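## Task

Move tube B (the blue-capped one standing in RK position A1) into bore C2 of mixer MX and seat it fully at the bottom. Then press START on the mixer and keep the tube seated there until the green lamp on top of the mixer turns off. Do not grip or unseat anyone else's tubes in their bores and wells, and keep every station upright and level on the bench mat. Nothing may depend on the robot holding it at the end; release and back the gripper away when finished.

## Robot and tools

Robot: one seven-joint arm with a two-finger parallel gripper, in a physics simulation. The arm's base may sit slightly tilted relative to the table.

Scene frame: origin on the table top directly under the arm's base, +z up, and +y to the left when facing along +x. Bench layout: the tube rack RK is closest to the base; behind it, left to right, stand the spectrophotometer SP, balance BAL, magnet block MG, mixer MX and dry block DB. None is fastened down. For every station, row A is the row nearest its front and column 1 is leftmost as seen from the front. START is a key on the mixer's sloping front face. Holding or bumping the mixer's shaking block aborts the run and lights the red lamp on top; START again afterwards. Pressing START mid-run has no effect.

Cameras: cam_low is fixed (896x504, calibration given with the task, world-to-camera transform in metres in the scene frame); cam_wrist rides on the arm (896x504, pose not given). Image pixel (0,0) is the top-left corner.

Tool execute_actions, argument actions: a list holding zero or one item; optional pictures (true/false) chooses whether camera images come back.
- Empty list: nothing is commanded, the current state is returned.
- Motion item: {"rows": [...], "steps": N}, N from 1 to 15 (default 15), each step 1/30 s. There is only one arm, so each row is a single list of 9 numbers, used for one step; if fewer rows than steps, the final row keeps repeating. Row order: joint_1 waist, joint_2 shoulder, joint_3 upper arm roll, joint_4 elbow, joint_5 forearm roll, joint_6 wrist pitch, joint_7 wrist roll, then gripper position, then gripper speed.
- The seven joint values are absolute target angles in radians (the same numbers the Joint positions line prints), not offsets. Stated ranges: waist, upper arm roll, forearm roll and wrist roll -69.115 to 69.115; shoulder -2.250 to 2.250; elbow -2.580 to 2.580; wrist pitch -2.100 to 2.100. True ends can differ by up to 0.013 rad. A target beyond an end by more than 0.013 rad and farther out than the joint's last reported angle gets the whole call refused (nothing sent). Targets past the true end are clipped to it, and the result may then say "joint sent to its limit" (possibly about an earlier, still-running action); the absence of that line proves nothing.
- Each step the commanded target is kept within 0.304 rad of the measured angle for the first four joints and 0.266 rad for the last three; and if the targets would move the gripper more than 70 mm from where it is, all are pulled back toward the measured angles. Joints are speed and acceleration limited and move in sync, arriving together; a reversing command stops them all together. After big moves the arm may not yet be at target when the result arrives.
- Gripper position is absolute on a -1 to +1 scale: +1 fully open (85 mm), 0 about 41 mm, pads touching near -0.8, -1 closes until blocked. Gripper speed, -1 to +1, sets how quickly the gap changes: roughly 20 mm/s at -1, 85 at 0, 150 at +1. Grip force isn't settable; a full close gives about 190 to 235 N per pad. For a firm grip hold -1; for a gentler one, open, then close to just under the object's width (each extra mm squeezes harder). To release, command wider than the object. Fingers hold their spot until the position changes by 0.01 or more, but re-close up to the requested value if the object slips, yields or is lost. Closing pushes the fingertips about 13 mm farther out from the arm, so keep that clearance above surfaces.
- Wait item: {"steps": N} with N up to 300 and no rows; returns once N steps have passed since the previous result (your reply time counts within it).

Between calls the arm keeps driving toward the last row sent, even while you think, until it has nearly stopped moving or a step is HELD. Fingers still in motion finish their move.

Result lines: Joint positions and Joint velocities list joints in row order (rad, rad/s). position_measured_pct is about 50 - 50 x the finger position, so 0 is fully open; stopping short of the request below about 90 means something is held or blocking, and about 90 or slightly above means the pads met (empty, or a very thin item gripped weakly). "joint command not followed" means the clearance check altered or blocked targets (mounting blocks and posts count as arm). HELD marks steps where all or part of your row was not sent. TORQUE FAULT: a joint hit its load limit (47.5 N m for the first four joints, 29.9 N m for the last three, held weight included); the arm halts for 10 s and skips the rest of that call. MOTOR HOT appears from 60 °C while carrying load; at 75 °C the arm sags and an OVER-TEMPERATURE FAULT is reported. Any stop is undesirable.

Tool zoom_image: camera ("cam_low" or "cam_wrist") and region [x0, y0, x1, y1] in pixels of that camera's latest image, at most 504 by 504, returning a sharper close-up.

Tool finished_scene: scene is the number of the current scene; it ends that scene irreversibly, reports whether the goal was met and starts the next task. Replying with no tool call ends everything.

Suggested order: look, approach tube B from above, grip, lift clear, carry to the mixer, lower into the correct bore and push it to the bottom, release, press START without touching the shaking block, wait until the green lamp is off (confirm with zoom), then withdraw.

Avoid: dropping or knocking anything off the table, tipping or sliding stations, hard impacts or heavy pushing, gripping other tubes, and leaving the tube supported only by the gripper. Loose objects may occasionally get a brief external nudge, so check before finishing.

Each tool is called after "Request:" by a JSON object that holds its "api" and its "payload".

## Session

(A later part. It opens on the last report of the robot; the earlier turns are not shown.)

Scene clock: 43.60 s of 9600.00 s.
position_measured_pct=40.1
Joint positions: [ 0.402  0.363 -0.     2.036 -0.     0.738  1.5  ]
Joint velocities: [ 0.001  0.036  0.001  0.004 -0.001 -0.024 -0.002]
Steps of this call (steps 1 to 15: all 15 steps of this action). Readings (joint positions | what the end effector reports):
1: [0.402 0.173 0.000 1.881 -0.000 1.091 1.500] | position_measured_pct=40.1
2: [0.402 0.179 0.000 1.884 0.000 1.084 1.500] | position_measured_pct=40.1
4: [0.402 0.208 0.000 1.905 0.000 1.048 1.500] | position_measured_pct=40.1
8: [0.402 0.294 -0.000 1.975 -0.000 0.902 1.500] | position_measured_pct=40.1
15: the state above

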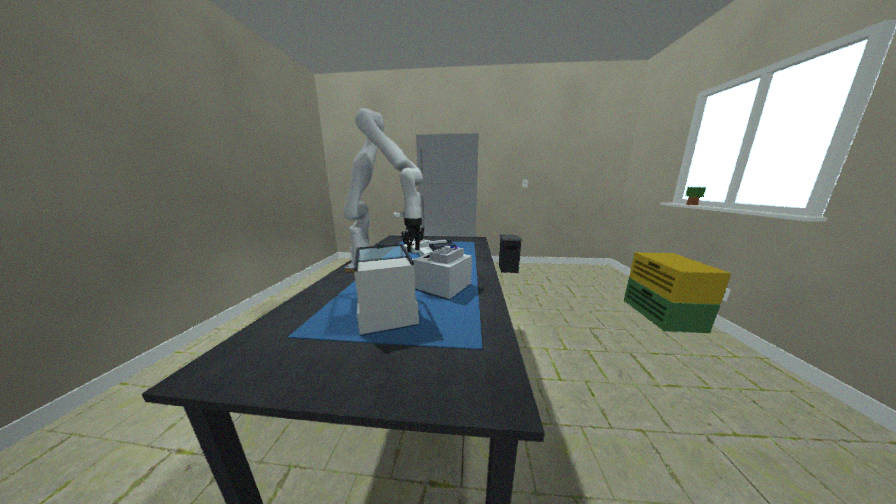

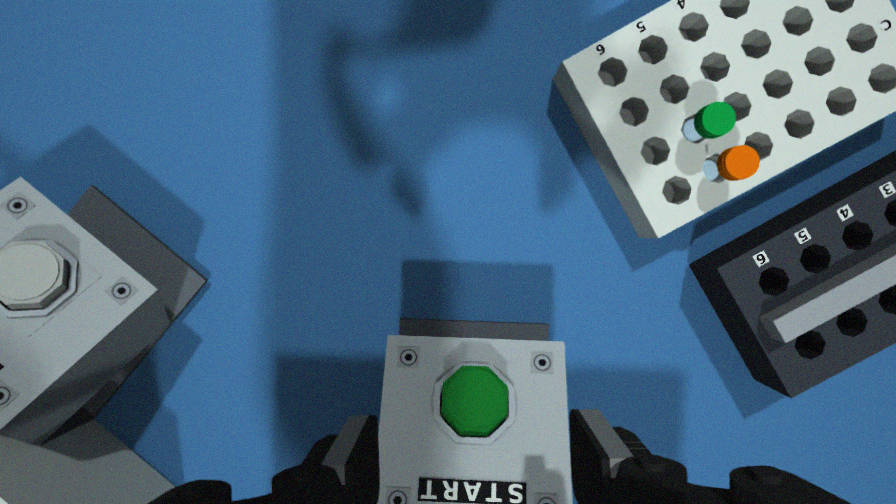

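Request:
{"api": "execute_actions", "payload": {"actions": [{"rows":[[0.4,0.475,0,2.093,0,0.573,1.5,-1,1]]}], "pictures": false}}

Request:
{"api": "execute_actions", "payload": {"actions": [{"rows":[[0.4,0.486,0,2.098,0,0.557,1.5,-1,0],[0.4,0.486,0,2.098,0,0.557,1.5,-1,0],[0.4,0.486,0,2.098,0,0.557,1.5,-1,0],[0.4,0.494,0,2.101,0,0.546,1.5,-1,0],[0.4,0.494,0,2.101,0,0.546,1.5,-1,0],[0.4,0.494,0,2.101,0,0.546,1.5,-1,0],[0.4,0.502,0,2.104,0,0.535,1.5,-1,0],[0.4,0.502,0,2.104,0,0.535,1.5,-1,0],[0.4,0.502,0,2.104,0,0.535,1.5,-1,0],[0.4,0.51,0,2.107,0,0.524,1.5,-1,0]]}], "pictures": false}}

Request:
{"api": "execute_actions", "payload": {"actions": [{"rows":[[0.4,0.345,0,2.075,0,0.7215,1.5,-1,0]]}], "pictures": false}}

Request:
{"api": "execute_actions", "payload": {"actions": [{"rows":[[0.4,0.1,0,1.8,0,1.03,1.5,-1,0]]}]}}

Request:
{"api": "execute_actions", "payload": {"actions": [{"steps":300}]}}

Scene clock: 50.83 s of 9600.00 s.
position_measured_pct=91.7
Joint positions: [ 0.4    0.474 -0.     2.093 -0.     0.573  1.5  ]
Joint velocities: [-0.     0.012  0.001  0.001 -0.001  0.001  0.001]
Steps of this call (steps 1 to 15: the robot went on to your last target; steps 16 to 202: nothing new was sent; steps 203 to 217: all 15 steps of this action). Readings (joint positions | what the end effector reports):
203: [0.402 0.369 0.000 2.036 0.000 0.736 1.500] | position_measured_pct=40.1
204: [0.402 0.376 0.000 2.039 0.000 0.728 1.500] | position_measured_pct=40.9
206: [0.401 0.406 0.000 2.053 0.000 0.687 1.500] | position_measured_pct=48.0
210: [0.400 0.467 -0.000 2.090 -0.000 0.584 1.500] | position_measured_pct=68.3
217: the state above

Scene clock: 51.33 s of 9600.00 s.
position_measured_pct=91.7
Joint positions: [0.4   0.506 0.    2.106 0.    0.525 1.5  ]
Joint velocities: [-0.     0.004 -0.001  0.001 -0.    -0.006 -0.001]
Steps of this call (steps 1 to 15: all 15 steps of this action). Readings (joint positions | what the end effector reports):
1: [0.400 0.476 0.000 2.093 -0.000 0.572 1.500] | position_measured_pct=91.7
2: [0.400 0.481 0.000 2.095 0.000 0.566 1.500] | position_measured_pct=91.7
4: [0.400 0.486 -0.000 2.098 -0.000 0.557 1.500] | position_measured_pct=91.7
8: [0.400 0.497 0.000 2.102 0.000 0.541 1.500] | position_measured_pct=91.7
15: the state above

Scene clock: 51.83 s of 9600.00 s.
position_measured_pct=91.7
Joint positions: [ 0.4    0.348  0.     2.075 -0.     0.721  1.5  ]
Joint velocities: [ 0.    -0.027  0.001 -0.001  0.001 -0.     0.   ]
Steps of this call (steps 1 to 15: all 15 steps of this action). Readings (joint positions | what the end effector reports):
1: [0.400 0.505 0.000 2.106 0.000 0.525 1.500] | position_measured_pct=91.7
2: [0.400 0.499 0.000 2.106 -0.000 0.532 1.500] | position_measured_pct=91.7
4: [0.400 0.472 -0.000 2.102 -0.000 0.561 1.500] | position_measured_pct=91.7
8: [0.400 0.379 0.000 2.082 0.000 0.677 1.500] | position_measured_pct=91.7
15: the state above

Scene clock: 52.33 s of 9600.00 s.
position_measured_pct=91.7
Joint positions: [0.4   0.109 0.    1.805 0.    1.022 1.5  ]
Joint velocities: [-0.    -0.152  0.001 -0.206  0.001  0.242 -0.   ]
Steps of this call (steps 1 to 15: all 15 steps of this action). Readings (joint positions | what the end effector reports):
1: [0.400 0.346 -0.000 2.074 -0.000 0.722 1.500] | position_measured_pct=91.7
2: [0.400 0.340 -0.000 2.070 -0.000 0.728 1.500] | position_measured_pct=91.7
4: [0.400 0.313 -0.000 2.043 -0.000 0.754 1.500] | position_measured_pct=91.7
8: [0.400 0.226 -0.000 1.945 -0.000 0.859 1.500] | position_measured_pct=91.7
15: the state above

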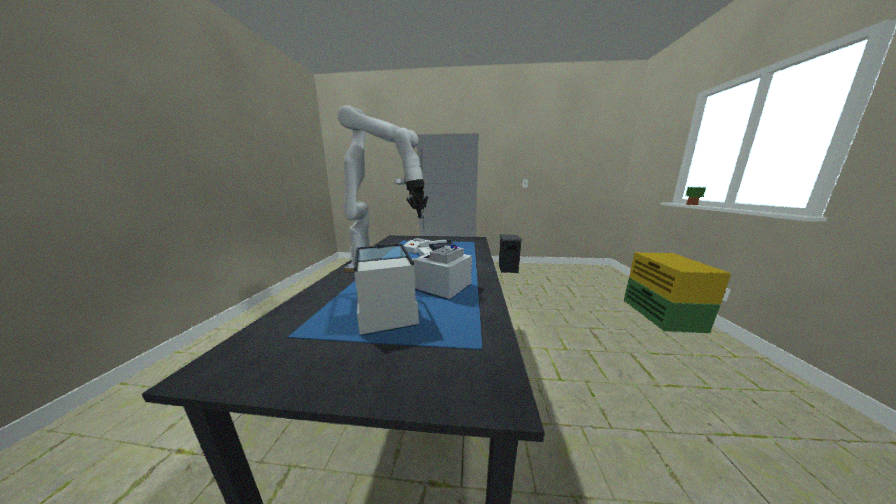

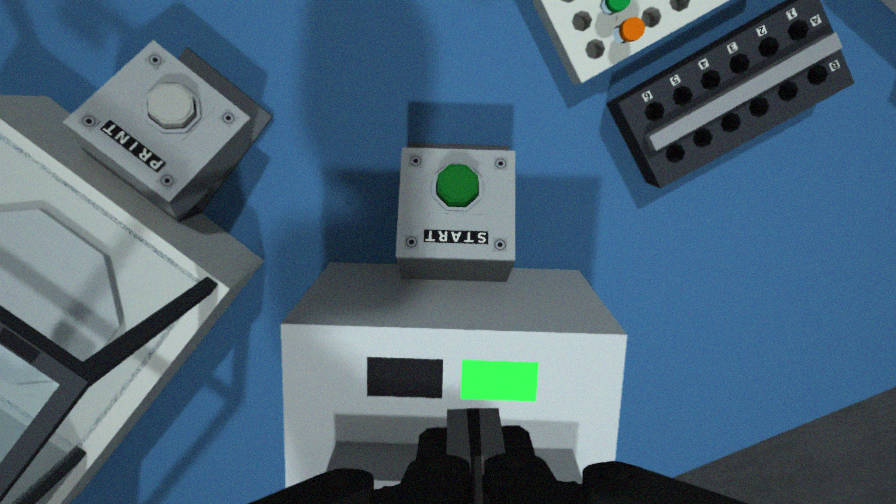

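Scene clock: 62.33 s of 9600.00 s.
position_measured_pct=91.7
Joint positions: [ 0.4   0.1  -0.    1.8   0.    1.03  1.5 ]
Joint velocities: [-0.     0.     0.     0.     0.001  0.    -0.001]
Steps of this call (steps 1 to 15: the robot went on to your last target; steps 16 to 300: nothing new was sent). Readings (joint positions | what the end effector reports):
1: [0.400 0.106 0.000 1.801 0.000 1.027 1.500] | position_measured_pct=91.7
2: [0.400 0.105 0.000 1.800 0.000 1.029 1.500] | position_measured_pct=91.7
4: [0.400 0.103 0.000 1.800 0.000 1.030 1.500] | position_measured_pct=91.7
8: [0.400 0.101 0.000 1.800 0.000 1.030 1.500] | position_measured_pct=91.7
300: the state above
The arm was judged still, so your last target was given up. Only a new action makes it travel on or press farther. Fingers that are still opening or closing keep moving.

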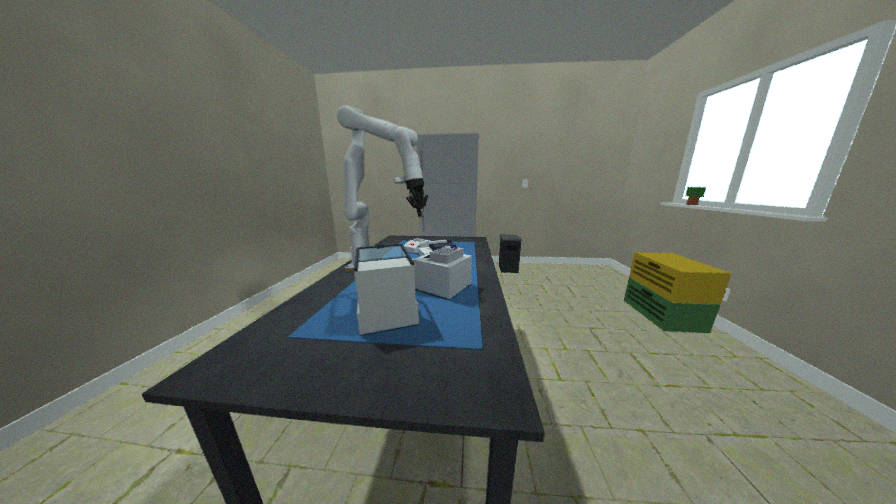

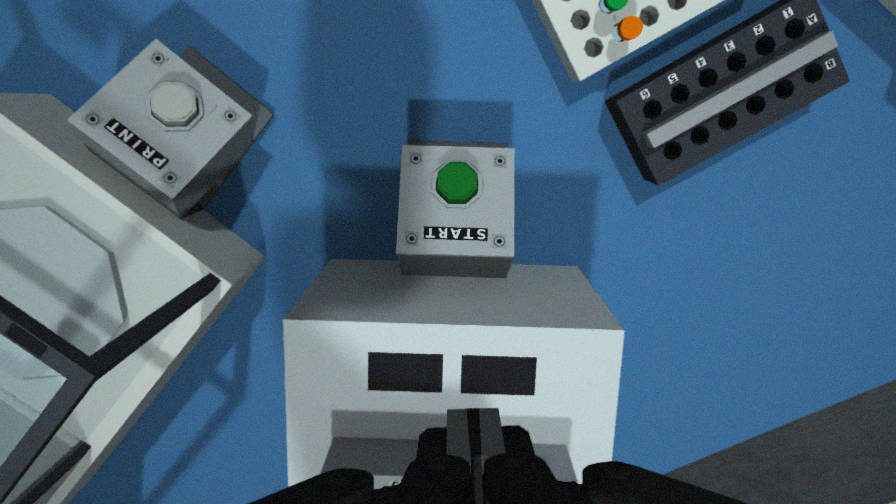

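Request:
{"api": "finished_scene", "payload": {"scene": 2}}

The scene is finished: the task was done.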